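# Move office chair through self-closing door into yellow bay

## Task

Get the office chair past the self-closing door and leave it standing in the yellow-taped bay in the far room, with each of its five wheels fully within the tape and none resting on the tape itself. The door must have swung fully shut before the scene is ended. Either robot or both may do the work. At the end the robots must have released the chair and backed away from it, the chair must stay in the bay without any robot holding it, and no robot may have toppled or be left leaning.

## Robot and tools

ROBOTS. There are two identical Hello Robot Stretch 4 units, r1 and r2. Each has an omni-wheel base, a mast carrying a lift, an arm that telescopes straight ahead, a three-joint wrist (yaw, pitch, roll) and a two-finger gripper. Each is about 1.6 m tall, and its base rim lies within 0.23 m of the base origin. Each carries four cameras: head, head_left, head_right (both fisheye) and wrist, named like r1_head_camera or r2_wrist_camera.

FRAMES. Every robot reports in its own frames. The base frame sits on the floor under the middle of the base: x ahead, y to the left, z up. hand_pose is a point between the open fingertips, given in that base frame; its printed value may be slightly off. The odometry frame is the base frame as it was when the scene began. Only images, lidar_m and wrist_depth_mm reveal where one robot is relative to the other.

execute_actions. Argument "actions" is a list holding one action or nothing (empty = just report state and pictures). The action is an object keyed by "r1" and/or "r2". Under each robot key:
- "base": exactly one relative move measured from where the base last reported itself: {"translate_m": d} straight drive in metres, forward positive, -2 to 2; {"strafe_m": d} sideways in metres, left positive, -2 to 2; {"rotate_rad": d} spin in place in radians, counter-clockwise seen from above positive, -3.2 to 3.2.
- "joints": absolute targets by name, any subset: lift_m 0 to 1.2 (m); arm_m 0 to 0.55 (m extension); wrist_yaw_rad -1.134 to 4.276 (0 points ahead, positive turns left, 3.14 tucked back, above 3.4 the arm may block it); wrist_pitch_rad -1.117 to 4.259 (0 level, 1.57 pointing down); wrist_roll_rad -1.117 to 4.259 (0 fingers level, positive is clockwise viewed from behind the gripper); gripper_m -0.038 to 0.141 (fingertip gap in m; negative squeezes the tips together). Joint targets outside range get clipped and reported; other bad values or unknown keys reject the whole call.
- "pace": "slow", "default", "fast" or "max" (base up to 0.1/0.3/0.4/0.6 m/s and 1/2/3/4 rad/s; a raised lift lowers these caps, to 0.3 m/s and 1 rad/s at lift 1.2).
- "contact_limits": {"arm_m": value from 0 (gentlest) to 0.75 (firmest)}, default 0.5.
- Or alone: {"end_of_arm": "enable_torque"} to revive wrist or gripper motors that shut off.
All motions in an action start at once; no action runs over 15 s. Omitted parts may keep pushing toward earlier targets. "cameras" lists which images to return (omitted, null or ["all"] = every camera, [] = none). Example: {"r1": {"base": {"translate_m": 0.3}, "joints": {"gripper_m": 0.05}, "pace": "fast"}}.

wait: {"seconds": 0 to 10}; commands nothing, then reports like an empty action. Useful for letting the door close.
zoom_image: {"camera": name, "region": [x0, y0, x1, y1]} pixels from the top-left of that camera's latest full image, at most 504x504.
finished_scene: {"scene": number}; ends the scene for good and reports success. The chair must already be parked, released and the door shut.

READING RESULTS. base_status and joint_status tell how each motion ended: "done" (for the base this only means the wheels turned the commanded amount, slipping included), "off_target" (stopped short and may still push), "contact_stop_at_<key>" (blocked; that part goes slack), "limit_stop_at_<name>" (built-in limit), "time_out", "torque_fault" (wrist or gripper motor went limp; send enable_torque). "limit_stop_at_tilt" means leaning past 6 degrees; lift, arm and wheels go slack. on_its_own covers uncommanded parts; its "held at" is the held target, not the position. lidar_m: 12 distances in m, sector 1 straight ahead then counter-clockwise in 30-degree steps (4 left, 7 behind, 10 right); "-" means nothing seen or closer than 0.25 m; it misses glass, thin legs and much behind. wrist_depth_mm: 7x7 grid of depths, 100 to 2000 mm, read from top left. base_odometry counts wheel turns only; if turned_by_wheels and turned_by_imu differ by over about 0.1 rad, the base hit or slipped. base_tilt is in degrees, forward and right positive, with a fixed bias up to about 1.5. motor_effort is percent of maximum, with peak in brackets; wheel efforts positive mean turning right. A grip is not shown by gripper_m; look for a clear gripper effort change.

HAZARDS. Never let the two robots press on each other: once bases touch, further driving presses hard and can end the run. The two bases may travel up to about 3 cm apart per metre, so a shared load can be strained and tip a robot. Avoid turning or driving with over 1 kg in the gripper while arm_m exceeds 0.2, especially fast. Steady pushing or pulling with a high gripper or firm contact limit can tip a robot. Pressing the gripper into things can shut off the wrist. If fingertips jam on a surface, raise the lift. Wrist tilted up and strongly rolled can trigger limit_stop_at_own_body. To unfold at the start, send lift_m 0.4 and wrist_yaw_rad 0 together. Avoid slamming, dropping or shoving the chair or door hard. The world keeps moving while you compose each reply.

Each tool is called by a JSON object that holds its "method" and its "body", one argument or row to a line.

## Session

{"method": "execute_actions", "body": {
  "actions": []
}}

Scene clock: 0.00 s.
r1.base_odometry: x=+0.000 y=+0.000 heading=+0.000 (m, m, rad; r1's odometry frame)
r1.turned_by_wheels: +0.000 (rad since the last result)
r1.turned_by_imu: +0.000 (rad since the last result)
r1.base_tilt: forward=-0.1 right=+1.2 (deg)
r1.lidar_m: 1.14 0.80 0.75 0.77 1.05 2.06 2.14 2.87 1.59 1.82 2.74 3.55
r1.base_status: not commanded
r1.joint_positions: lift_m=+0.296 arm_m=+0.001 wrist_yaw_rad=+3.198 wrist_pitch_rad=-0.002 wrist_roll_rad=-0.001 gripper_m=+0.057
r1.joint_status: not commanded
r1.motor_effort: lift_m=+19 arm_m=-1 wrist_yaw_rad=+0 wrist_pitch_rad=-6 wrist_roll_rad=+0 gripper_m=-3 wheel_0=+0 wheel_1=+0 wheel_2=+0 (%)
r1.hand_pose: x=-0.1210 y=+0.0710 z=+0.4750 quat_wxyz=(-0.028, +0.001, +0.000, +1.000) (m; r1's base frame)
r1.wrist_depth_mm: - 139 138 - - 1921 1708 / - - 135 - - 1921 1661 / - - 134 - - 1863 1708 / - 109 134 - - 1921 1708 / 181 137 - - - 1863 1661 / 195 - 1808 - 211 1808 1661 / 191 1281 1182 1229 1138 1118 1205
r2.base_odometry: x=+0.000 y=+0.000 heading=+0.000 (m, m, rad; r2's odometry frame)
r2.turned_by_wheels: +0.000 (rad since the last result)
r2.turned_by_imu: +0.000 (rad since the last result)
r2.base_tilt: forward=-0.2 right=+0.1 (deg)
r2.lidar_m: 2.32 3.21 2.78 1.98 1.18 1.00 1.00 1.16 1.95 1.96 2.30 2.76
r2.base_status: not commanded
r2.joint_positions: lift_m=+0.143 arm_m=+0.000 wrist_yaw_rad=+3.210 wrist_pitch_rad=-0.005 wrist_roll_rad=+0.008 gripper_m=+0.057
r2.joint_status: not commanded
r2.motor_effort: lift_m=+18 arm_m=+0 wrist_yaw_rad=+0 wrist_pitch_rad=-4 wrist_roll_rad=+1 gripper_m=-4 wheel_0=+0 wheel_1=+0 wheel_2=+0 (%)
r2.hand_pose: x=-0.1231 y=+0.0675 z=+0.3229 quat_wxyz=(-0.034, +0.002, +0.004, +0.999) (m; r2's base frame)
r2.wrist_depth_mm: - - 133 1118 1025 976 904 / - - 134 1098 1042 976 917 / - 111 135 1118 1060 991 917 / 140 138 211 1160 1060 991 931 / 206 1430 1255 1160 1042 1008 931 / 206 1025 891 960 904 960 917 / 205 492 759 - 778 683 732
pictures: r1_head_camera, r1_head_left_camera, r1_head_right_camera, r1_wrist_camera, r2_head_camera, r2_head_left_camera, r2_head_right_camera, r2_wrist_camera
Images, in order (width x height): r1_head_camera 420x560, r1_head_left_camera 420x672, r1_head_right_camera 420x672, r1_wrist_camera 616x392, r2_head_camera 420x560, r2_head_left_camera 420x672, r2_head_right_camera 420x672, r2_wrist_camera 616x392.

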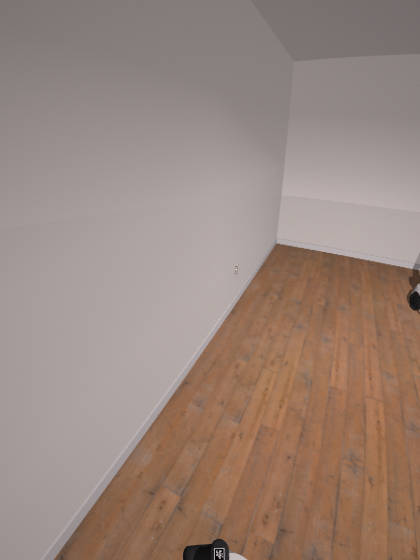

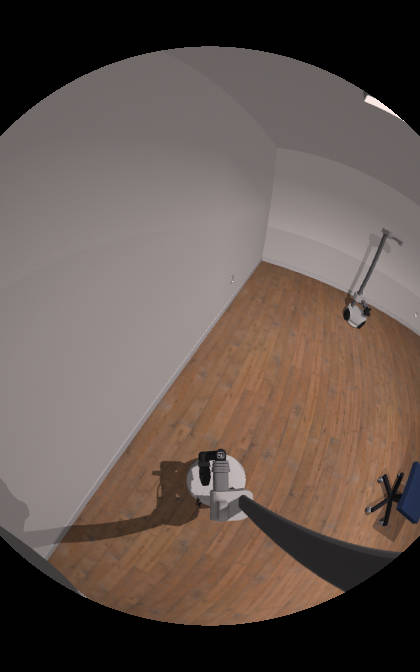

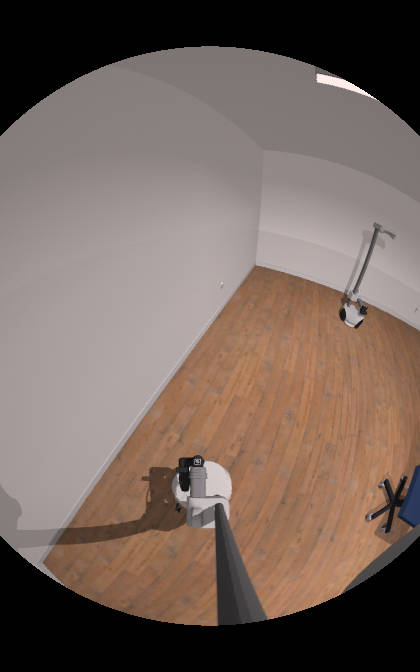

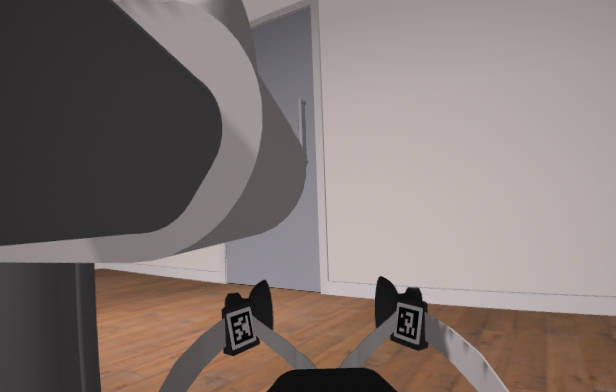

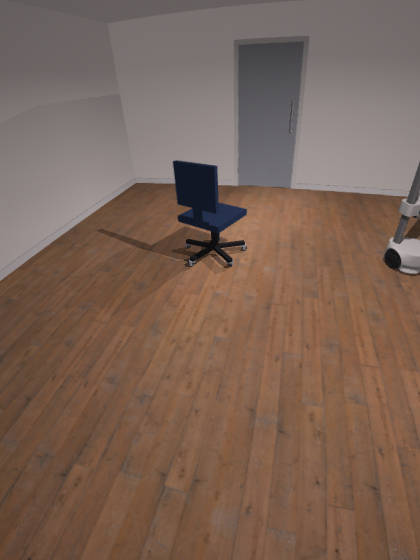

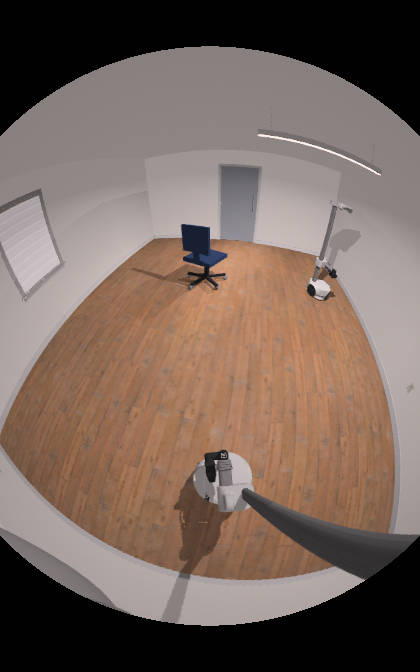

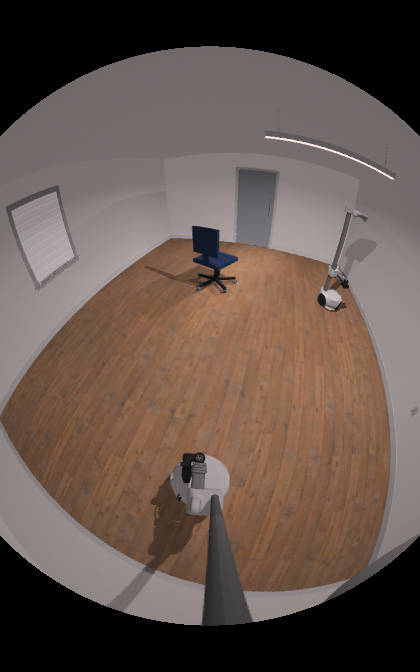

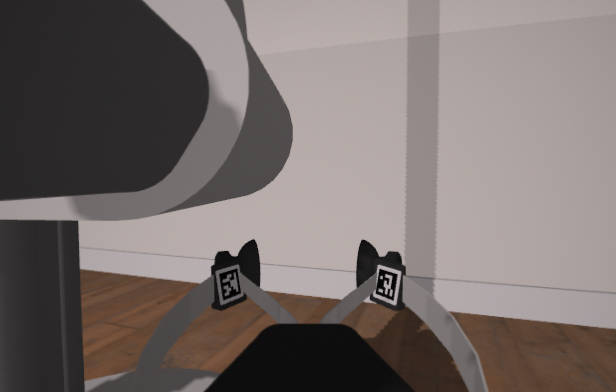

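{"method": "execute_actions", "body": {
  "actions": [
    {"r1":{"base":{"rotate_rad":1.995},"joints":{"lift_m":0.2},"pace":"fast"},"r2":{"base":{"rotate_rad":0.23},"pace":"fast"}}
  ],
  "cameras": []
}}

{"method": "execute_actions", "body": {
  "actions": [
    {"r1":{"base":{"strafe_m":1.9},"joints":{"lift_m":0.68,"wrist_yaw_rad":-0.35,"gripper_m":0.075},"pace":"max"},"r2":{"base":{"translate_m":1.62},"joints":{"lift_m":0.4,"wrist_yaw_rad":0,"gripper_m":0.13},"pace":"max"}}
  ],
  "cameras": []
}}

{"method": "execute_actions", "body": {
  "actions": [
    {"r1":{"base":{"rotate_rad":0.48},"pace":"fast"},"r2":{"base":{"rotate_rad":-0.5},"joints":{"lift_m":0.09},"pace":"fast"}}
  ],
  "cameras": ["r1_wrist_camera","r1_head_camera","r2_wrist_camera","r2_head_camera"]
}}

Scene clock: 32.90 s.
r1.base_odometry: x=+0.000 y=+0.000 heading=+1.995 (m, m, rad; r1's odometry frame)
r1.turned_by_wheels: +1.995 (rad since the last result)
r1.turned_by_imu: +2.015 (rad since the last result)
r1.base_tilt: forward=-0.2 right=+1.2 (deg)
r1.lidar_m: 0.97 2.04 2.10 2.64 1.61 1.71 2.78 2.81 1.24 0.82 0.72 0.75
r1.base_status: done
r1.joint_positions: lift_m=+0.200 arm_m=+0.001 wrist_yaw_rad=+3.198 wrist_pitch_rad=-0.002 wrist_roll_rad=-0.001 gripper_m=+0.057
r1.joint_status: all done
r1.motor_effort: lift_m=+15(14) arm_m=-1(1) wrist_yaw_rad=+0(1) wrist_pitch_rad=-6(6) wrist_roll_rad=+0(0) gripper_m=-1(1) wheel_0=+0(8) wheel_1=-1(10) wheel_2=-1(14) (%)
r1.hand_pose: x=-0.1210 y=+0.0710 z=+0.3792 quat_wxyz=(-0.028, +0.001, +0.000, +1.000) (m; r1's base frame)
r1.wrist_depth_mm: - 139 138 - - - - / - - 135 - - - - / - - 134 - - - - / - 109 134 - - - - / 181 137 - - - - - / 195 1708 1537 1661 210 1499 1430 / 191 1060 976 991 931 917 991
r2.base_odometry: x=+0.000 y=+0.000 heading=+0.230 (m, m, rad; r2's odometry frame)
r2.turned_by_wheels: +0.230 (rad since the last result)
r2.turned_by_imu: +0.227 (rad since the last result)
r2.base_tilt: forward=-0.2 right=+0.2 (deg)
r2.lidar_m: 2.31 2.92 2.78 1.47 1.04 0.98 1.03 1.41 1.94 2.03 2.75 2.34
r2.base_status: done
r2.joint_positions: lift_m=+0.143 arm_m=+0.000 wrist_yaw_rad=+3.210 wrist_pitch_rad=-0.005 wrist_roll_rad=+0.008 gripper_m=+0.057
r2.joint_status: not commanded
r2.motor_effort: lift_m=+19(19) arm_m=+0(0) wrist_yaw_rad=+0(2) wrist_pitch_rad=-5(5) wrist_roll_rad=+2(1) gripper_m=-4(5) wheel_0=-1(6) wheel_1=+0(8) wheel_2=+1(8) (%)
r2.hand_pose: x=-0.1231 y=+0.0675 z=+0.3229 quat_wxyz=(-0.034, +0.002, +0.004, +0.999) (m; r2's base frame)
r2.wrist_depth_mm: - - 133 1229 1042 931 854 / - - 133 1229 1078 960 842 / - 110 135 1205 1078 960 866 / 140 138 211 1255 1098 960 866 / 206 1708 1397 1255 1060 976 878 / 206 1042 891 960 904 946 866 / 205 492 750 - 768 683 723
pictures: none
No camera images: the call's "cameras" was empty. Leave "cameras" out to get every camera's image.

Scene clock: 37.40 s.
r1.base_odometry: x=-1.732 y=-0.782 heading=+1.995 (m, m, rad; r1's odometry frame)
r1.turned_by_wheels: +0.000 (rad since the last result)
r1.turned_by_imu: +0.000 (rad since the last result)
r1.base_tilt: forward=-0.1 right=+1.2 (deg)
r1.lidar_m: 1.00 0.88 0.94 1.16 2.45 2.52 1.13 1.11 3.75 2.49 2.26 1.53
r1.base_status: done
r1.joint_positions: lift_m=+0.680 arm_m=+0.001 wrist_yaw_rad=-0.350 wrist_pitch_rad=-0.002 wrist_roll_rad=-0.001 gripper_m=+0.075
r1.joint_status: all done
r1.motor_effort: lift_m=+21(26) arm_m=-1(1) wrist_yaw_rad=-1(6) wrist_pitch_rad=-6(5) wrist_roll_rad=+0(0) gripper_m=-1(1) wheel_0=+2(17) wheel_1=-3(16) wheel_2=+0(0) (%)
r1.hand_pose: x=+0.4130 y=-0.1810 z=+0.8586 quat_wxyz=(+0.985, -0.001, -0.001, -0.174) (m; r1's base frame)
r1.wrist_depth_mm: 715 854 1078 1464 - 1863 1661 / 715 854 1078 1499 - 1808 1661 / 715 854 1060 1430 - 1808 1661 / 707 842 1060 1430 - 1808 1661 / 699 831 1042 1397 - 1808 1661 / 699 820 946 1397 213 1808 1661 / 691 809 946 676 1921 1708 1661
r2.base_odometry: x=+1.577 y=+0.370 heading=+0.230 (m, m, rad; r2's odometry frame)
r2.turned_by_wheels: +0.000 (rad since the last result)
r2.turned_by_imu: +0.000 (rad since the last result)
r2.base_tilt: forward=-0.3 right=+0.1 (deg)
r2.lidar_m: 2.96 2.11 1.96 2.04 2.55 2.41 2.51 2.88 2.73 2.82 0.97 0.84
r2.base_status: done
r2.joint_positions: lift_m=+0.400 arm_m=+0.000 wrist_yaw_rad=+0.000 wrist_pitch_rad=-0.005 wrist_roll_rad=+0.008 gripper_m=+0.130
r2.joint_status: all done
r2.motor_effort: lift_m=+21(24) arm_m=+0(0) wrist_yaw_rad=-1(5) wrist_pitch_rad=-4(7) wrist_roll_rad=+2(1) gripper_m=-2(5) wheel_0=+0(10) wheel_1=-1(9) wheel_2=+0(11) (%)
r2.hand_pose: x=+0.4591 y=-0.0874 z=+0.5794 quat_wxyz=(+1.000, +0.004, -0.003, +0.000) (m; r2's base frame)
r2.wrist_depth_mm: 1756 - - - - 603 530 / 1756 - - - - 615 525 / 1756 - - - - 621 530 / 1756 - - - - 621 559 / 1808 - - - - 615 759 / 1708 1576 1499 1618 1464 627 535 / 1205 1205 1229 - 1281 1138 1078
pictures: none
No camera images: the call's "cameras" was empty. Leave "cameras" out to get every camera's image.

Scene clock: 39.27 s.
r1.base_odometry: x=-1.732 y=-0.782 heading=+2.474 (m, m, rad; r1's odometry frame)
r1.turned_by_wheels: +0.479 (rad since the last result)
r1.turned_by_imu: +0.484 (rad since the last result)
r1.base_tilt: forward=-0.2 right=+1.2 (deg)
r1.lidar_m: 0.87 0.92 1.13 2.23 2.48 1.13 1.12 3.95 2.53 2.26 1.61 1.00
r1.base_status: done
r1.joint_positions: lift_m=+0.680 arm_m=+0.001 wrist_yaw_rad=-0.350 wrist_pitch_rad=-0.002 wrist_roll_rad=-0.001 gripper_m=+0.075
r1.joint_status: not commanded
r1.motor_effort: lift_m=+21(21) arm_m=+0(1) wrist_yaw_rad=-1(0) wrist_pitch_rad=-6(6) wrist_roll_rad=+0(0) gripper_m=-2(0) wheel_0=-2(11) wheel_1=-1(9) wheel_2=-3(12) (%)
r1.hand_pose: x=+0.4130 y=-0.1810 z=+0.8586 quat_wxyz=(+0.985, -0.001, -0.001, -0.174) (m; r1's base frame)
r1.wrist_depth_mm: 615 676 750 854 976 1160 1336 / 621 668 750 842 960 1138 1336 / 609 661 741 842 960 1118 1308 / 609 668 741 831 946 1098 1308 / 603 661 732 820 931 1078 1308 / 603 654 691 820 213 1078 1255 / 591 640 699 466 917 1008 1229
r2.base_odometry: x=+1.577 y=+0.370 heading=-0.270 (m, m, rad; r2's odometry frame)
r2.turned_by_wheels: -0.500 (rad since the last result)
r2.turned_by_imu: -0.489 (rad since the last result)
r2.base_tilt: forward=-0.2 right=+0.1 (deg)
r2.lidar_m: 0.83 2.87 2.11 1.98 2.06 2.53 2.41 2.51 2.82 2.70 2.82 0.94
r2.base_status: done
r2.joint_positions: lift_m=+0.090 arm_m=+0.000 wrist_yaw_rad=+0.000 wrist_pitch_rad=-0.005 wrist_roll_rad=+0.008 gripper_m=+0.130
r2.joint_status: all done
r2.motor_effort: lift_m=+14(22) arm_m=+0(0) wrist_yaw_rad=+0(0) wrist_pitch_rad=-5(5) wrist_roll_rad=+1(1) gripper_m=-2(0) wheel_0=+0(6) wheel_1=-2(8) wheel_2=+1(7) (%)
r2.hand_pose: x=+0.4591 y=-0.0874 z=+0.2700 quat_wxyz=(+1.000, +0.004, -0.003, +0.000) (m; r2's base frame)
r2.wrist_depth_mm: - - 699 654 - - - / - - 732 - - - - / - - 891 809 - - - / - - - - - - - / 1499 1499 1499 946 1182 1537 1499 / 866 809 640 768 723 809 878 / 615 615 627 - 654 615 615
pictures: r1_head_camera, r1_wrist_camera, r2_head_camera, r2_wrist_camera
Images, in order (width x height): r1_head_camera 420x560, r1_wrist_camera 616x392, r2_head_camera 420x560, r2_wrist_camera 616x392.

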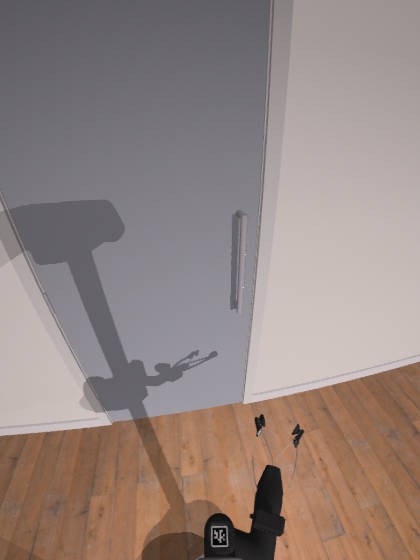

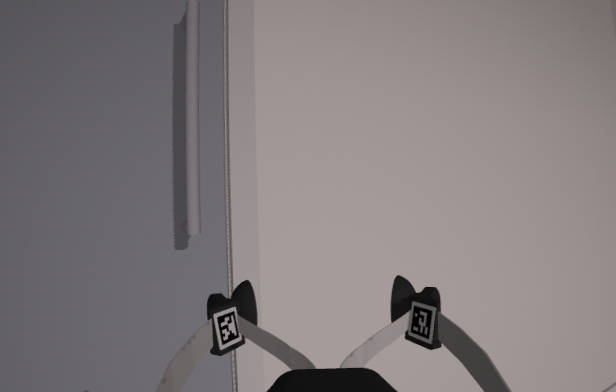

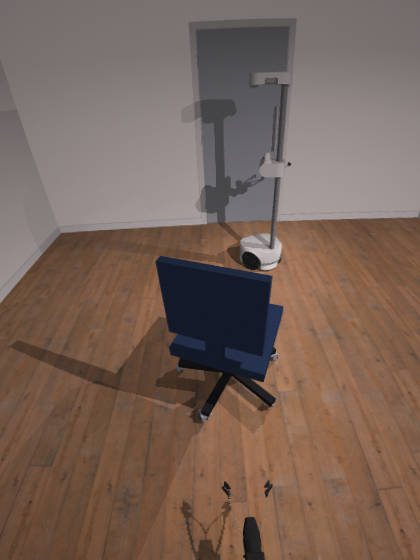

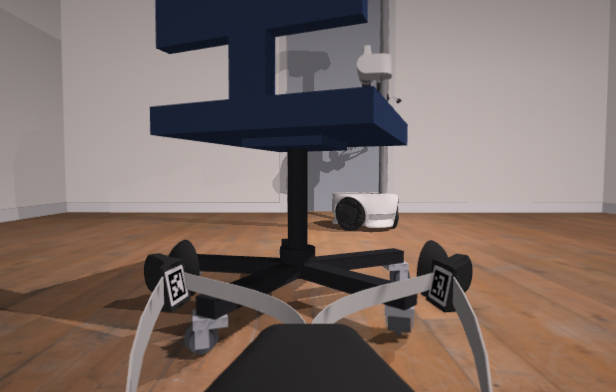

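{"method": "execute_actions", "body": {
  "actions": [
    {"r1":{"base":{"strafe_m":0.078},"joints":{"arm_m":0.38,"lift_m":0.78}},"r2":{"base":{"strafe_m":0.03},"joints":{"arm_m":0.27}}}
  ],
  "cameras": ["r1_wrist_camera","r1_head_camera","r2_wrist_camera"]
}}

Scene clock: 45.97 s.
r1.base_odometry: x=-1.780 y=-0.843 heading=+2.474 (m, m, rad; r1's odometry frame)
r1.turned_by_wheels: +0.000 (rad since the last result)
r1.turned_by_imu: -0.002 (rad since the last result)
r1.base_tilt: forward=-0.1 right=+1.2 (deg)
r1.lidar_m: 0.89 0.89 1.13 2.23 2.41 2.96 1.11 4.10 2.59 2.35 1.60 0.99
r1.base_status: done
r1.joint_positions: lift_m=+0.780 arm_m=+0.379 wrist_yaw_rad=-0.350 wrist_pitch_rad=-0.002 wrist_roll_rad=-0.001 gripper_m=+0.075
r1.joint_status: all done
r1.motor_effort: lift_m=+23(23) arm_m=+5(7) wrist_yaw_rad=-1(1) wrist_pitch_rad=-5(6) wrist_roll_rad=-1(0) gripper_m=-1(3) wheel_0=-1(10) wheel_1=+3(13) wheel_2=+0(2) (%)
r1.hand_pose: x=+0.7910 y=-0.1810 z=+0.9586 quat_wxyz=(+0.985, -0.001, -0.001, -0.174) (m; r1's base frame)
r1.wrist_depth_mm: 298 325 366 413 469 559 654 / 297 325 364 407 466 549 640 / 296 324 362 407 459 539 640 / 294 322 357 402 455 535 627 / 291 319 353 379 452 530 615 / 290 317 336 377 213 521 609 / 287 310 336 235 433 488 597
r2.base_odometry: x=+1.585 y=+0.398 heading=-0.270 (m, m, rad; r2's odometry frame)
r2.turned_by_wheels: +0.000 (rad since the last result)
r2.turned_by_imu: +0.001 (rad since the last result)
r2.base_tilt: forward=-0.2 right=+0.1 (deg)
r2.lidar_m: 0.82 2.83 2.06 1.94 2.05 2.52 2.40 2.49 2.88 2.76 2.88 0.88
r2.base_status: done
r2.joint_positions: lift_m=+0.090 arm_m=+0.268 wrist_yaw_rad=+0.000 wrist_pitch_rad=-0.005 wrist_roll_rad=+0.008 gripper_m=+0.130
r2.joint_status: all done
r2.motor_effort: lift_m=+13(14) arm_m=+9(10) wrist_yaw_rad=+2(0) wrist_pitch_rad=-4(4) wrist_roll_rad=+1(1) gripper_m=-1(0) wheel_0=-1(7) wheel_1=-2(9) wheel_2=+0(0) (%)
r2.hand_pose: x=+0.7277 y=-0.0874 z=+0.2701 quat_wxyz=(+1.000, +0.004, -0.003, +0.000) (m; r2's base frame)
r2.wrist_depth_mm: - - 415 - 351 - - / - 473 424 394 355 - - / - - - 621 1863 - - / - - - - - - - / 1499 1499 1499 1308 1499 1499 1499 / 866 750 661 539 539 798 878 / 609 609 421 - 500 436 609
pictures: r1_head_camera, r1_wrist_camera, r2_wrist_camera
Images, in order (width x height): r1_head_camera 420x560, r1_wrist_camera 616x392, r2_wrist_camera 616x392.

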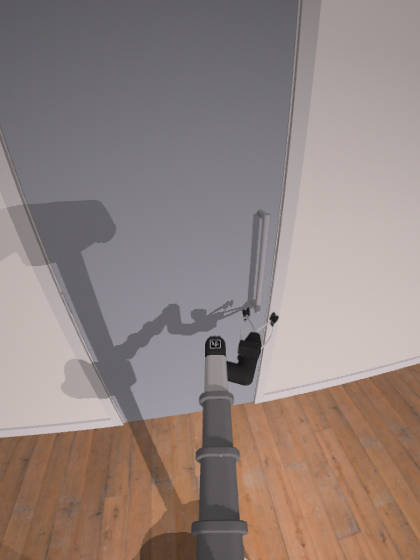

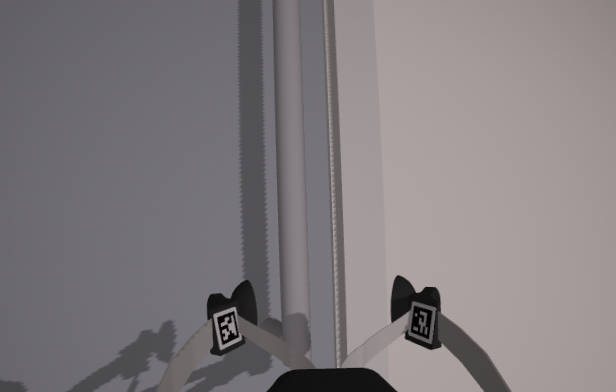

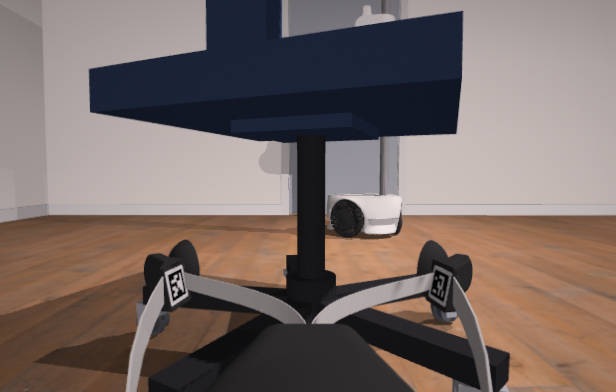

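{"method": "execute_actions", "body": {
  "actions": [
    {"r1":{"base":{"translate_m":-0.055},"joints":{"arm_m":0.545,"wrist_yaw_rad":-0.38},"contact_limits":{"arm_m":0.2}},"r2":{"base":{"translate_m":0.42},"pace":"fast"}}
  ],
  "cameras": ["r1_wrist_camera","r2_wrist_camera"]
}}

Scene clock: 59.37 s.
r1.base_odometry: x=-1.737 y=-0.877 heading=+2.474 (m, m, rad; r1's odometry frame)
r1.turned_by_wheels: +0.000 (rad since the last result)
r1.turned_by_imu: -0.002 (rad since the last result)
r1.base_tilt: forward=-0.1 right=+1.2 (deg)
r1.lidar_m: 0.95 0.96 1.21 2.29 2.42 2.97 1.07 4.10 2.60 2.36 1.69 1.04
r1.base_status: done
r1.joint_positions: lift_m=+0.780 arm_m=+0.544 wrist_yaw_rad=-0.380 wrist_pitch_rad=-0.002 wrist_roll_rad=-0.001 gripper_m=+0.075
r1.joint_status: all done
r1.motor_effort: lift_m=+23(23) arm_m=+5(10) wrist_yaw_rad=+0(4) wrist_pitch_rad=-5(5) wrist_roll_rad=+0(0) gripper_m=+0(0) wheel_0=-2(6) wheel_1=-3(10) wheel_2=+5(13) (%)
r1.contact_limits: arm_m 0.2
r1.hand_pose: x=+0.9505 y=-0.1881 z=+0.9586 quat_wxyz=(+0.982, -0.001, -0.001, -0.189) (m; r1's base frame)
r1.wrist_depth_mm: 209 231 260 279 325 410 492 / 209 230 258 277 324 404 484 / 208 229 257 223 317 399 477 / 207 227 255 219 317 394 466 / 205 226 254 221 315 389 459 / 204 224 238 268 213 384 455 / 202 220 238 185 304 357 445
r2.base_odometry: x=+1.990 y=+0.286 heading=-0.270 (m, m, rad; r2's odometry frame)
r2.turned_by_wheels: +0.000 (rad since the last result)
r2.turned_by_imu: +0.001 (rad since the last result)
r2.base_tilt: forward=-0.2 right=+0.2 (deg)
r2.lidar_m: 0.44 0.57 2.07 1.96 2.04 2.85 2.85 2.94 2.89 2.76 2.89 0.46
r2.base_status: done
r2.joint_positions: lift_m=+0.090 arm_m=+0.268 wrist_yaw_rad=+0.000 wrist_pitch_rad=-0.005 wrist_roll_rad=+0.008 gripper_m=+0.130
r2.joint_status: not commanded
r2.motor_effort: lift_m=+14(14) arm_m=+9(9) wrist_yaw_rad=-1(1) wrist_pitch_rad=-5(5) wrist_roll_rad=+1(1) gripper_m=-1(2) wheel_0=+0(9) wheel_1=-1(6) wheel_2=+2(12) (%)
r2.hand_pose: x=+0.7278 y=-0.0874 z=+0.2700 quat_wxyz=(+1.000, +0.004, -0.003, +0.000) (m; r2's base frame)
r2.wrist_depth_mm: 205 166 167 167 166 166 213 / - 349 270 200 268 307 345 / - - - 203 - - - / - - - 204 1366 - - / 1499 1499 1499 207 1308 1537 1499 / 866 798 750 204 750 809 866 / 609 609 627 - 647 603 609
pictures: r1_wrist_camera, r2_wrist_camera
Images, in order (width x height): r1_wrist_camera 616x392, r2_wrist_camera 616x392.

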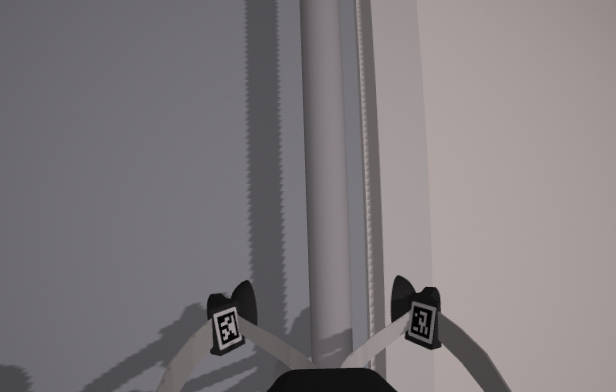

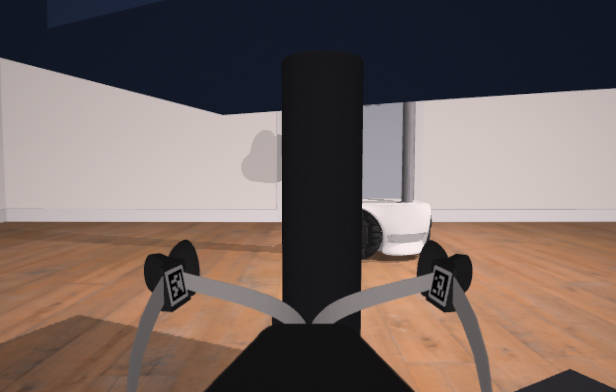

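{"method": "execute_actions", "body": {
  "actions": [
    {"r1":{"base":{"translate_m":0.01},"joints":{"gripper_m":-0.005},"pace":"default"},"r2":{"joints":{"arm_m":0.3,"gripper_m":0.012}}}
  ],
  "cameras": ["r1_wrist_camera","r2_wrist_camera"]
}}

Scene clock: 63.67 s.
r1.base_odometry: x=-1.745 y=-0.871 heading=+2.473 (m, m, rad; r1's odometry frame)
r1.turned_by_wheels: -0.001 (rad since the last result)
r1.turned_by_imu: -0.003 (rad since the last result)
r1.base_tilt: forward=-0.1 right=+1.2 (deg)
r1.lidar_m: 0.93 0.96 1.17 2.28 2.41 2.97 1.08 4.12 2.60 2.35 1.65 1.03
r1.base_status: done
r1.joint_positions: lift_m=+0.780 arm_m=+0.545 wrist_yaw_rad=-0.386 wrist_pitch_rad=-0.002 wrist_roll_rad=-0.001 gripper_m=-0.005
r1.joint_status: all done
r1.on_its_own: wrist_yaw_rad is at rest, and its effort (+17) is outside its rest range (-13 to +13)
r1.motor_effort: lift_m=+23(23) arm_m=+2(5) wrist_yaw_rad=+17(19) wrist_pitch_rad=-5(5) wrist_roll_rad=+0(0) gripper_m=-16(17) wheel_0=-8(5) wheel_1=-1(8) wheel_2=-4(12) (%)
r1.hand_pose: x=+0.9499 y=-0.1895 z=+0.9586 quat_wxyz=(+0.981, -0.001, -0.001, -0.192) (m; r1's base frame)
r1.wrist_depth_mm: 198 219 247 265 317 407 488 / 198 219 245 264 314 399 480 / 196 216 244 204 309 392 469 / 195 216 242 202 306 387 462 / 194 214 239 202 304 382 455 / 192 212 233 196 198 379 452 / 191 208 176 194 290 153 439
r2.base_odometry: x=+1.990 y=+0.286 heading=-0.271 (m, m, rad; r2's odometry frame)
r2.turned_by_wheels: -0.001 (rad since the last result)
r2.turned_by_imu: +0.001 (rad since the last result)
r2.base_tilt: forward=-0.2 right=+0.1 (deg)
r2.lidar_m: 0.43 0.57 2.07 1.97 2.08 2.84 2.85 2.96 2.87 2.75 2.88 0.44
r2.base_status: not commanded
r2.joint_positions: lift_m=+0.090 arm_m=+0.299 wrist_yaw_rad=+0.001 wrist_pitch_rad=-0.005 wrist_roll_rad=+0.008 gripper_m=+0.012
r2.joint_status: all done
r2.motor_effort: lift_m=+14(14) arm_m=+6(11) wrist_yaw_rad=+0(12) wrist_pitch_rad=-7(6) wrist_roll_rad=+1(1) gripper_m=-16(17) wheel_0=-4(6) wheel_1=-3(2) wheel_2=+0(2) (%)
r2.hand_pose: x=+0.7584 y=-0.0872 z=+0.2699 quat_wxyz=(+1.000, +0.004, -0.002, +0.000) (m; r2's base frame)
r2.wrist_depth_mm: 213 166 167 156 167 166 213 / - 349 310 159 349 347 - / - - - 160 - - - / - - - 162 1366 - - / 1499 1464 1464 163 1308 1499 1499 / 854 866 191 163 190 866 866 / 609 580 627 - 654 580 615
pictures: r1_wrist_camera, r2_wrist_camera
Images, in order (width x height): r1_wrist_camera 616x392, r2_wrist_camera 616x392.

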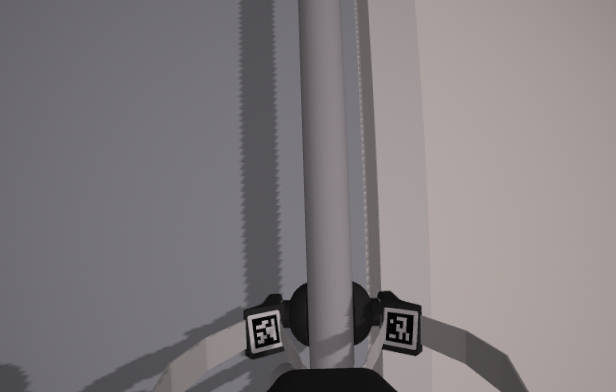

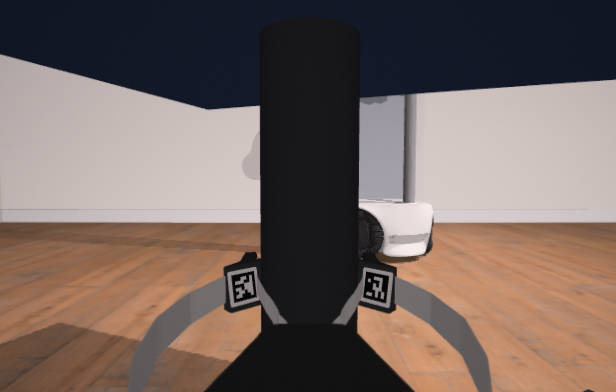

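{"method": "execute_actions", "body": {
  "actions": [
    {"r1":{"base":{"translate_m":-0.30}},"r2":{"base":{"strafe_m":-0.11},"pace":"slow"}}
  ],
  "cameras": ["r1_wrist_camera","r1_head_camera"]
}}

Scene clock: 68.03 s.
r1.base_odometry: x=-1.510 y=-1.057 heading=+2.476 (m, m, rad; r1's odometry frame)
r1.turned_by_wheels: +0.003 (rad since the last result)
r1.turned_by_imu: -0.003 (rad since the last result)
r1.base_tilt: forward=-0.1 right=+1.2 (deg)
r1.lidar_m: 0.91 1.13 1.55 2.35 2.35 2.88 0.75 0.84 2.67 2.40 2.16 1.37
r1.base_status: done
r1.joint_positions: lift_m=+0.780 arm_m=+0.545 wrist_yaw_rad=-0.364 wrist_pitch_rad=-0.002 wrist_roll_rad=-0.001 gripper_m=-0.005
r1.joint_status: not commanded
r1.on_its_own: wrist_yaw_rad is at rest, and its effort (-46) is outside its rest range (-13 to +13)
r1.motor_effort: lift_m=+23(23) arm_m=+0(3) wrist_yaw_rad=-46(46) wrist_pitch_rad=-6(6) wrist_roll_rad=+0(0) gripper_m=-16(19) wheel_0=+11(22) wheel_1=+4(14) wheel_2=+18(17) (%)
r1.hand_pose: x=+0.9543 y=-0.1844 z=+0.9585 quat_wxyz=(+0.983, -0.001, -0.001, -0.181) (m; r1's base frame)
r1.wrist_depth_mm: 252 258 264 201 707 842 991 / 251 257 263 200 699 820 991 / 249 255 262 200 274 820 960 / 248 253 260 263 272 809 946 / 246 252 258 262 272 798 931 / 244 250 254 193 267 788 931 / 243 247 181 189 265 778 904
r2.base_odometry: x=+1.961 y=+0.180 heading=-0.270 (m, m, rad; r2's odometry frame)
r2.turned_by_wheels: +0.001 (rad since the last result)
r2.turned_by_imu: +0.004 (rad since the last result)
r2.base_tilt: forward=-0.1 right=+0.1 (deg)
r2.lidar_m: 0.43 0.58 2.16 2.07 2.16 2.97 2.83 2.96 2.75 2.63 2.77 0.44
r2.base_status: done
r2.joint_positions: lift_m=+0.090 arm_m=+0.299 wrist_yaw_rad=+0.004 wrist_pitch_rad=-0.005 wrist_roll_rad=+0.008 gripper_m=+0.012
r2.joint_status: not commanded
r2.motor_effort: lift_m=+14(14) arm_m=+6(6) wrist_yaw_rad=-10(42) wrist_pitch_rad=-2(5) wrist_roll_rad=+1(1) gripper_m=-13(18) wheel_0=+9(20) wheel_1=+0(5) wheel_2=+3(12) (%)
r2.hand_pose: x=+0.7587 y=-0.0862 z=+0.2701 quat_wxyz=(+1.000, +0.004, -0.003, +0.002) (m; r2's base frame)
r2.wrist_depth_mm: 213 167 167 155 167 166 214 / - 349 271 156 349 347 - / - - - 158 - - - / - - - 159 - - - / 1499 1499 1499 161 1025 1499 1499 / 866 866 187 161 193 866 878 / 609 580 627 - 647 574 609
pictures: r1_head_camera, r1_wrist_camera
Images, in order (width x height): r1_head_camera 420x560, r1_wrist_camera 616x392.

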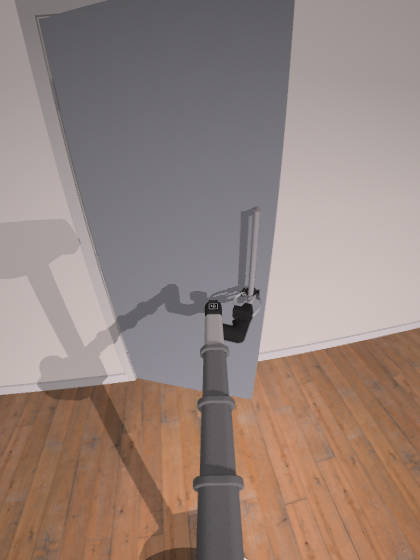

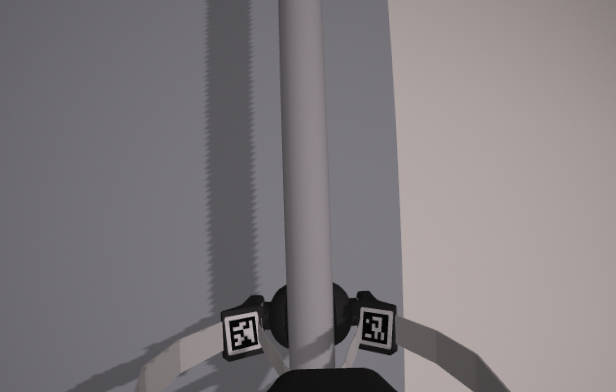

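{"method": "execute_actions", "body": {
  "actions": [
    {"r1":{"base":{"strafe_m":0.34},"joints":{"arm_m":0.095}},"r2":{"base":{"strafe_m":-0.12},"pace":"slow"}}
  ],
  "cameras": ["r1_wrist_camera","r1_head_camera"]
}}

Scene clock: 73.37 s.
r1.base_odometry: x=-1.720 y=-1.324 heading=+2.477 (m, m, rad; r1's odometry frame)
r1.turned_by_wheels: +0.002 (rad since the last result)
r1.turned_by_imu: -0.018 (rad since the last result)
r1.base_tilt: forward=-0.1 right=+1.2 (deg)
r1.lidar_m: 0.62 1.17 1.46 2.00 2.02 2.44 1.02 0.78 3.08 2.73 2.12 0.51
r1.base_status: done
r1.joint_positions: lift_m=+0.780 arm_m=+0.097 wrist_yaw_rad=-0.353 wrist_pitch_rad=+0.000 wrist_roll_rad=-0.001 gripper_m=-0.004
r1.joint_status: all done
r1.on_its_own: wrist_yaw_rad is at rest, and its effort (-79) is outside its rest range (-13 to +13)
r1.motor_effort: lift_m=+22(23) arm_m=-10(12) wrist_yaw_rad=-79(79) wrist_pitch_rad=-13(13) wrist_roll_rad=+0(0) gripper_m=-19(19) wheel_0=+6(32) wheel_1=+3(14) wheel_2=+10(13) (%)
r1.hand_pose: x=+0.5083 y=-0.1817 z=+0.9578 quat_wxyz=(+0.984, +0.000, +0.000, -0.175) (m; r1's base frame)
r1.wrist_depth_mm: 564 421 330 196 234 1397 1708 / 554 418 329 193 233 1397 1708 / 549 410 325 190 234 233 1618 / 544 410 325 191 233 221 1618 / 539 410 325 193 233 215 1576 / 544 413 324 194 218 214 1576 / 544 413 179 182 220 208 1537
r2.base_odometry: x=+1.929 y=+0.065 heading=-0.269 (m, m, rad; r2's odometry frame)
r2.turned_by_wheels: +0.001 (rad since the last result)
r2.turned_by_imu: +0.004 (rad since the last result)
r2.base_tilt: forward=-0.2 right=+0.1 (deg)
r2.lidar_m: 0.43 0.56 2.29 2.17 2.28 2.95 2.84 2.97 2.62 2.51 2.64 0.43
r2.base_status: done
r2.joint_positions: lift_m=+0.090 arm_m=+0.299 wrist_yaw_rad=+0.003 wrist_pitch_rad=-0.005 wrist_roll_rad=+0.008 gripper_m=+0.012
r2.joint_status: not commanded
r2.motor_effort: lift_m=+14(14) arm_m=+6(6) wrist_yaw_rad=-10(27) wrist_pitch_rad=-4(4) wrist_roll_rad=+2(1) gripper_m=-11(15) wheel_0=+8(16) wheel_1=-1(1) wheel_2=+2(1) (%)
r2.hand_pose: x=+0.7586 y=-0.0865 z=+0.2701 quat_wxyz=(+1.000, +0.004, -0.003, +0.002) (m; r2's base frame)
r2.wrist_depth_mm: 213 167 167 153 167 166 213 / - 349 270 155 349 345 - / - - - 157 - - - / - - 1229 158 - - - / 1499 1537 1060 160 1537 1499 1464 / 866 866 186 160 190 878 866 / 615 574 634 - 654 574 603
pictures: r1_head_camera, r1_wrist_camera
Images, in order (width x height): r1_head_camera 420x560, r1_wrist_camera 616x392.

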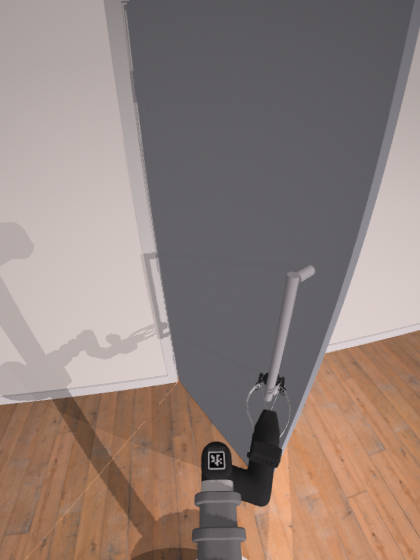

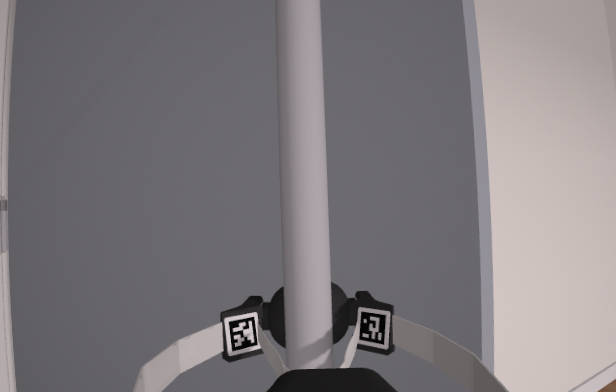

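{"method": "execute_actions", "body": {
  "actions": [
    {"r1":{"base":{"strafe_m":0.085}},"r2":{"base":{"strafe_m":-0.06}}}
  ],
  "cameras": ["r1_wrist_camera"]
}}

Scene clock: 77.53 s.
r1.base_odometry: x=-1.772 y=-1.391 heading=+2.476 (m, m, rad; r1's odometry frame)
r1.turned_by_wheels: -0.001 (rad since the last result)
r1.turned_by_imu: -0.003 (rad since the last result)
r1.base_tilt: forward=-0.1 right=+1.2 (deg)
r1.lidar_m: 0.65 1.17 1.41 1.92 1.92 2.37 - 0.85 1.13 2.83 2.11 0.49
r1.base_status: done
r1.joint_positions: lift_m=+0.780 arm_m=+0.095 wrist_yaw_rad=-0.400 wrist_pitch_rad=-0.001 wrist_roll_rad=-0.001 gripper_m=-0.005
r1.joint_status: not commanded
r1.on_its_own: wrist_yaw_rad is at rest, and its effort (+56) is outside its rest range (-13 to +13)
r1.motor_effort: lift_m=+22(22) arm_m=-2(11) wrist_yaw_rad=+56(79) wrist_pitch_rad=-9(13) wrist_roll_rad=+0(1) gripper_m=-11(19) wheel_0=-11(14) wheel_1=+2(12) wheel_2=-4(11) (%)
r1.hand_pose: x=+0.4980 y=-0.1928 z=+0.9582 quat_wxyz=(+0.980, -0.001, +0.000, -0.198) (m; r1's base frame)
r1.wrist_depth_mm: 569 430 338 279 235 216 - / 564 424 336 279 234 211 - / 559 421 334 278 234 211 1921 / 554 418 332 278 233 211 1863 / 549 418 332 277 233 207 1863 / 554 418 329 186 182 202 1808 / 549 418 164 176 177 159 1808
r2.base_odometry: x=+1.913 y=+0.007 heading=-0.270 (m, m, rad; r2's odometry frame)
r2.turned_by_wheels: -0.001 (rad since the last result)
r2.turned_by_imu: +0.001 (rad since the last result)
r2.base_tilt: forward=-0.2 right=+0.2 (deg)
r2.lidar_m: 0.43 0.58 2.37 2.22 2.34 2.95 2.86 2.97 2.56 2.46 2.57 0.41
r2.base_status: done
r2.joint_positions: lift_m=+0.090 arm_m=+0.299 wrist_yaw_rad=-0.007 wrist_pitch_rad=-0.005 wrist_roll_rad=+0.008 gripper_m=+0.012
r2.joint_status: not commanded
r2.on_its_own: wrist_yaw_rad is at rest, and its effort (+19) is outside its rest range (-13 to +13)
r2.motor_effort: lift_m=+14(14) arm_m=+6(6) wrist_yaw_rad=+19(44) wrist_pitch_rad=-4(3) wrist_roll_rad=+1(1) gripper_m=-12(13) wheel_0=-7(21) wheel_1=-4(6) wheel_2=-3(9) (%)
r2.hand_pose: x=+0.7578 y=-0.0894 z=+0.2700 quat_wxyz=(+1.000, +0.004, -0.003, -0.003) (m; r2's base frame)
r2.wrist_depth_mm: 214 167 167 154 167 166 213 / - 349 310 156 347 345 - / - - - 157 - - - / - - - 159 - - - / 1499 1138 1138 160 1499 1499 1499 / 854 866 193 160 187 878 866 / 609 574 627 - 654 585 609
pictures: r1_wrist_camera
Images, in order (width x height): r1_wrist_camera 616x392.

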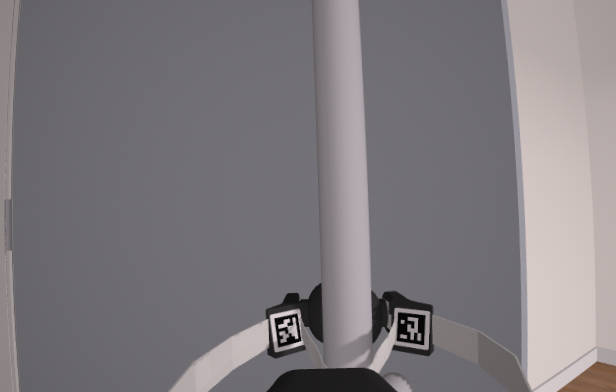

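{"method": "execute_actions", "body": {
  "actions": [
    {"r1":{"base":{"strafe_m":0.20},"joints":{"arm_m":0.02}}}
  ],
  "cameras": ["r1_wrist_camera","r2_head_camera","r2_wrist_camera"]
}}

Scene clock: 82.13 s.
r1.base_odometry: x=-1.896 y=-1.548 heading=+2.476 (m, m, rad; r1's odometry frame)
r1.turned_by_wheels: +0.000 (rad since the last result)
r1.turned_by_imu: -0.008 (rad since the last result)
r1.base_tilt: forward=-0.2 right=+1.3 (deg)
r1.lidar_m: 0.64 1.13 1.37 1.72 1.74 2.09 4.00 0.97 1.01 3.02 2.04 0.38
r1.base_status: done
r1.joint_positions: lift_m=+0.780 arm_m=+0.021 wrist_yaw_rad=-0.386 wrist_pitch_rad=-0.002 wrist_roll_rad=-0.001 gripper_m=-0.005
r1.joint_status: all done
r1.on_its_own: wrist_yaw_rad is at rest, and its effort (+17) is outside its rest range (-13 to +13)
r1.motor_effort: lift_m=+22(22) arm_m=-4(13) wrist_yaw_rad=+17(75) wrist_pitch_rad=-7(12) wrist_roll_rad=+0(1) gripper_m=-7(20) wheel_0=-4(24) wheel_1=+1(13) wheel_2=+2(10) (%)
r1.hand_pose: x=+0.4260 y=-0.1895 z=+0.9585 quat_wxyz=(+0.981, -0.001, -0.001, -0.192) (m; r1's base frame)
r1.wrist_depth_mm: 778 809 418 166 216 174 156 / 768 788 415 163 218 175 156 / 768 778 413 163 218 176 156 / 759 768 413 163 219 175 154 / 750 778 413 163 211 175 154 / 750 788 418 163 185 175 154 / 741 778 163 158 188 159 -
r2.base_odometry: x=+1.913 y=+0.007 heading=-0.270 (m, m, rad; r2's odometry frame)
r2.turned_by_wheels: +0.000 (rad since the last result)
r2.turned_by_imu: +0.001 (rad since the last result)
r2.base_tilt: forward=-0.2 right=+0.1 (deg)
r2.lidar_m: 0.43 0.58 2.36 2.26 2.33 2.96 2.85 2.96 2.57 2.46 2.56 0.42
r2.base_status: not commanded
r2.joint_positions: lift_m=+0.090 arm_m=+0.299 wrist_yaw_rad=-0.007 wrist_pitch_rad=-0.005 wrist_roll_rad=+0.008 gripper_m=+0.012
r2.joint_status: not commanded
r2.on_its_own: wrist_yaw_rad is at rest, and its effort (+19) is outside its rest range (-13 to +13)
r2.motor_effort: lift_m=+14(14) arm_m=+6(6) wrist_yaw_rad=+19(20) wrist_pitch_rad=-7(5) wrist_roll_rad=+2(1) gripper_m=-13(13) wheel_0=-6(6) wheel_1=-4(4) wheel_2=-3(3) (%)
r2.hand_pose: x=+0.7578 y=-0.0894 z=+0.2700 quat_wxyz=(+1.000, +0.004, -0.003, -0.003) (m; r2's base frame)
r2.wrist_depth_mm: 213 167 167 154 167 166 213 / - 351 310 156 347 345 - / - - - 157 - - - / - 1205 - 159 - - - / 1308 1138 1308 160 1499 1499 1499 / 866 866 193 160 187 878 866 / 609 574 627 - 647 574 615
pictures: r1_wrist_camera, r2_head_camera, r2_wrist_camera
Images, in order (width x height): r1_wrist_camera 616x392, r2_head_camera 420x560, r2_wrist_camera 616x392.

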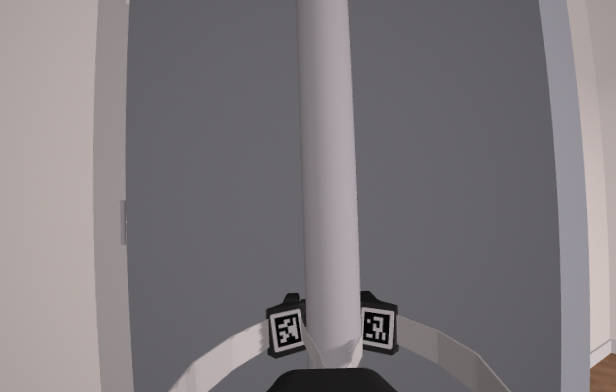

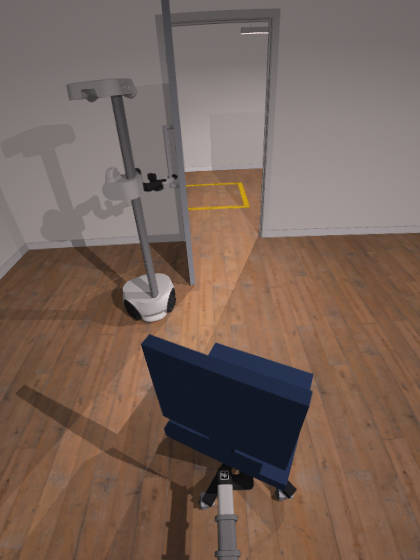

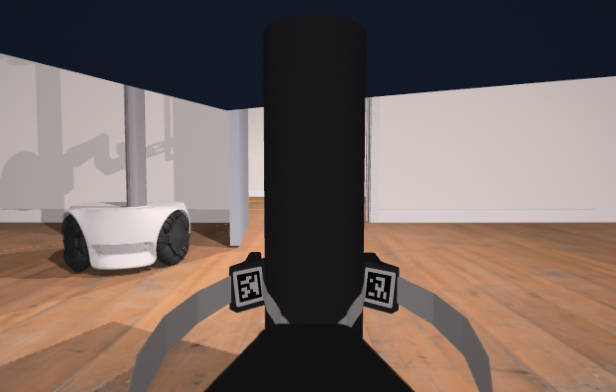

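{"method": "execute_actions", "body": {
  "actions": [
    {"r1":{"base":{"strafe_m":0.21},"joints":{"arm_m":0.033,"wrist_yaw_rad":-0.6}},"r2":{"base":{"translate_m":0.25}}}
  ],
  "cameras": ["r1_wrist_camera","r2_head_camera","r2_wrist_camera"]
}}

Scene clock: 86.70 s.
r1.base_odometry: x=-2.025 y=-1.712 heading=+2.475 (m, m, rad; r1's odometry frame)
r1.turned_by_wheels: -0.001 (rad since the last result)
r1.turned_by_imu: -0.171 (rad since the last result)
r1.base_tilt: forward=+0.1 right=+1.3 (deg)
r1.lidar_m: 0.70 1.05 1.18 1.50 1.51 1.68 2.64 1.62 0.97 3.26 0.46 0.38
r1.base_status: done
r1.joint_positions: lift_m=+0.780 arm_m=+0.034 wrist_yaw_rad=-0.586 wrist_pitch_rad=-0.003 wrist_roll_rad=-0.001 gripper_m=-0.004
r1.joint_status: all done
r1.on_its_own: wrist_yaw_rad is at rest, and its effort (-40) is outside its rest range (-13 to +13)
r1.motor_effort: lift_m=+22(22) arm_m=-6(10) wrist_yaw_rad=-40(83) wrist_pitch_rad=-4(8) wrist_roll_rad=+1(1) gripper_m=-19(25) wheel_0=-20(32) wheel_1=+5(23) wheel_2=+2(9) (%)
r1.hand_pose: x=+0.3969 y=-0.2324 z=+0.9587 quat_wxyz=(+0.957, -0.001, -0.001, -0.289) (m; r1's base frame)
r1.wrist_depth_mm: 715 484 351 224 232 206 - / 715 480 351 257 232 202 - / 715 477 349 184 233 202 - / 707 473 347 181 231 202 - / 699 473 347 180 231 201 - / 699 473 345 180 214 198 - / 691 477 167 175 216 186 -
r2.base_odometry: x=+2.154 y=-0.060 heading=-0.270 (m, m, rad; r2's odometry frame)
r2.turned_by_wheels: +0.000 (rad since the last result)
r2.turned_by_imu: -0.001 (rad since the last result)
r2.base_tilt: forward=-0.2 right=+0.1 (deg)
r2.lidar_m: 0.44 0.55 2.38 2.28 2.32 3.19 3.11 3.22 2.56 2.46 2.54 0.44
r2.base_status: done
r2.joint_positions: lift_m=+0.090 arm_m=+0.299 wrist_yaw_rad=-0.001 wrist_pitch_rad=-0.005 wrist_roll_rad=+0.008 gripper_m=+0.012
r2.joint_status: not commanded
r2.motor_effort: lift_m=+14(14) arm_m=+5(6) wrist_yaw_rad=+4(40) wrist_pitch_rad=-5(6) wrist_roll_rad=+0(1) gripper_m=-12(15) wheel_0=+1(9) wheel_1=+2(7) wheel_2=-1(20) (%)
r2.hand_pose: x=+0.7583 y=-0.0878 z=+0.2700 quat_wxyz=(+1.000, +0.004, -0.003, -0.001) (m; r2's base frame)
r2.wrist_depth_mm: 214 167 167 149 167 167 214 / - 349 271 151 349 347 - / - - 1661 152 - - - / 1182 - 1661 154 - - - / 991 1336 1464 155 1499 1499 1499 / 866 866 190 155 186 878 866 / 603 574 627 - 654 580 615
pictures: r1_wrist_camera, r2_head_camera, r2_wrist_camera
Images, in order (width x height): r1_wrist_camera 616x392, r2_head_camera 420x560, r2_wrist_camera 616x392.

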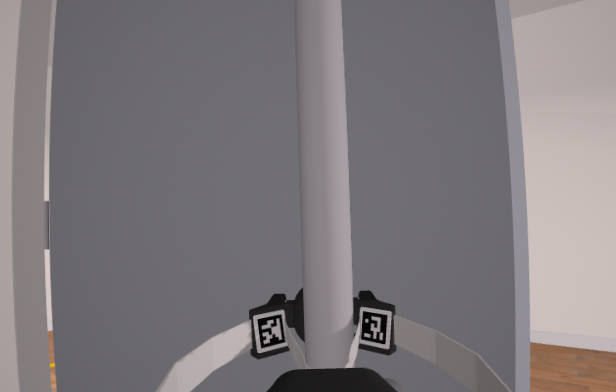

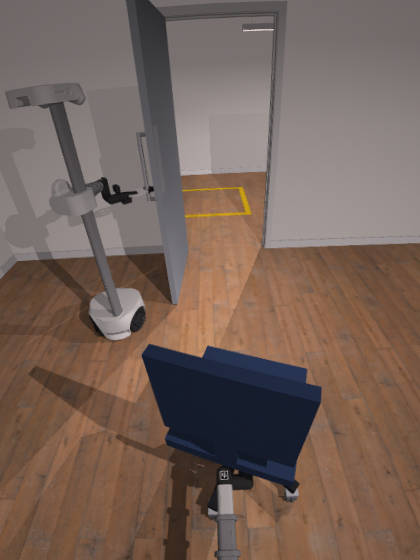

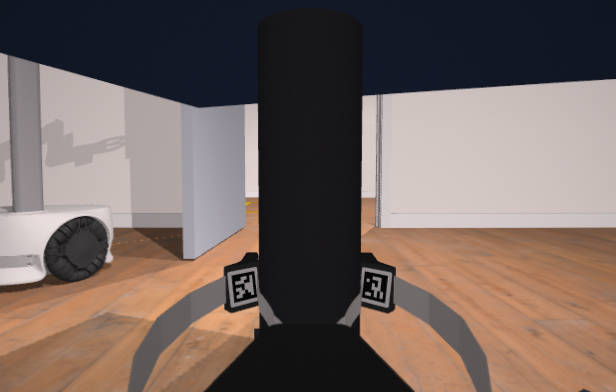

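{"method": "execute_actions", "body": {
  "actions": [
    {"r1":{"base":{"strafe_m":0.045},"pace":"slow"},"r2":{"base":{"translate_m":1.2},"pace":"fast"}}
  ],
  "cameras": ["r2_head_left_camera","r2_head_camera","r2_wrist_camera"]
}}

Scene clock: 93.33 s.
r1.base_odometry: x=-2.053 y=-1.747 heading=+2.474 (m, m, rad; r1's odometry frame)
r1.turned_by_wheels: -0.001 (rad since the last result)
r1.turned_by_imu: -0.006 (rad since the last result)
r1.base_tilt: forward=+0.5 right=+1.6 (deg)
r1.lidar_m: 0.69 1.02 1.13 1.52 1.48 1.68 2.60 4.75 0.72 0.67 0.44 0.39
r1.base_status: done
r1.joint_positions: lift_m=+0.780 arm_m=+0.034 wrist_yaw_rad=-0.598 wrist_pitch_rad=-0.007 wrist_roll_rad=-0.002 gripper_m=-0.004
r1.joint_status: not commanded
r1.motor_effort: lift_m=+21(22) arm_m=-6(6) wrist_yaw_rad=-5(46) wrist_pitch_rad=+8(11) wrist_roll_rad=+3(3) gripper_m=-17(21) wheel_0=-26(22) wheel_1=+5(7) wheel_2=+5(5) (%)
r1.hand_pose: x=+0.3942 y=-0.2346 z=+0.9600 quat_wxyz=(+0.956, -0.002, -0.003, -0.295) (m; r1's base frame)
r1.wrist_depth_mm: 691 473 351 186 236 205 - / 683 466 349 186 235 206 - / 661 462 347 281 235 205 - / 661 459 345 279 229 201 - / 654 459 345 278 229 201 - / 661 462 343 181 186 199 - / 668 459 163 175 216 186 -
r2.base_odometry: x=+3.311 y=-0.379 heading=-0.270 (m, m, rad; r2's odometry frame)
r2.turned_by_wheels: +0.001 (rad since the last result)
r2.turned_by_imu: +0.009 (rad since the last result)
r2.base_tilt: forward=-0.2 right=+0.1 (deg)
r2.lidar_m: 0.44 0.52 0.69 2.26 2.37 3.26 - 3.48 2.59 2.48 2.16 0.45
r2.base_status: done
r2.joint_positions: lift_m=+0.090 arm_m=+0.299 wrist_yaw_rad=+0.003 wrist_pitch_rad=-0.005 wrist_roll_rad=+0.008 gripper_m=+0.012
r2.joint_status: not commanded
r2.motor_effort: lift_m=+14(14) arm_m=+6(6) wrist_yaw_rad=-8(12) wrist_pitch_rad=-6(6) wrist_roll_rad=+0(1) gripper_m=-14(16) wheel_0=+2(16) wheel_1=+2(9) wheel_2=+3(17) (%)
r2.hand_pose: x=+0.7586 y=-0.0866 z=+0.2699 quat_wxyz=(+1.000, +0.004, -0.002, +0.001) (m; r2's base frame)
r2.wrist_depth_mm: 214 167 168 144 167 167 214 / 466 351 272 145 349 347 668 / 504 741 - 146 - 991 991 / 508 741 - 148 - 991 1008 / 508 741 1281 149 1499 1008 1008 / 500 691 186 149 194 878 866 / 504 580 462 - 654 574 609
pictures: r2_head_camera, r2_head_left_camera, r2_wrist_camera
Images, in order (width x height): r2_head_camera 420x560, r2_head_left_camera 420x672, r2_wrist_camera 616x392.

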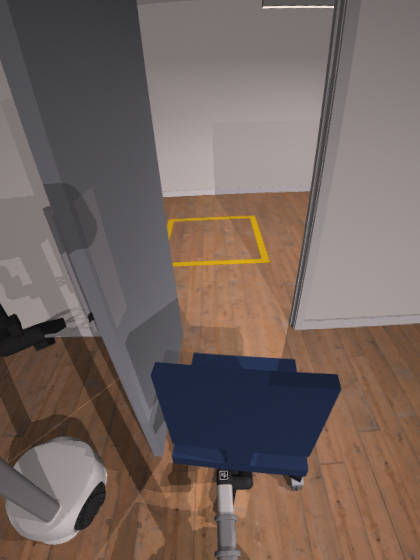

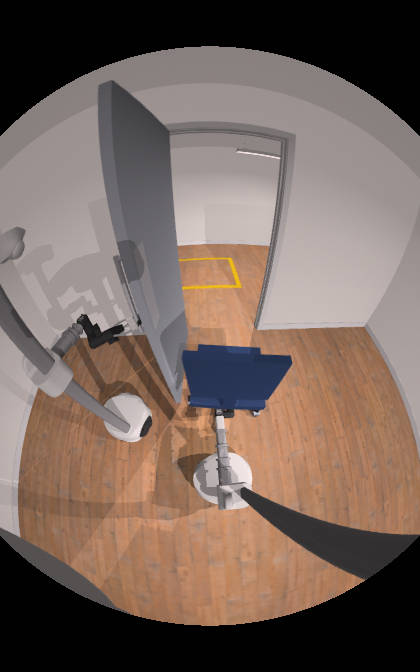

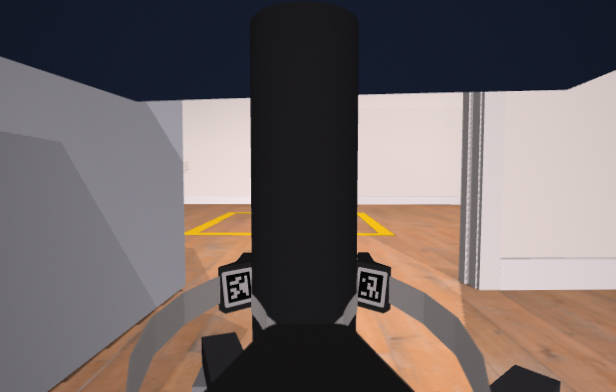

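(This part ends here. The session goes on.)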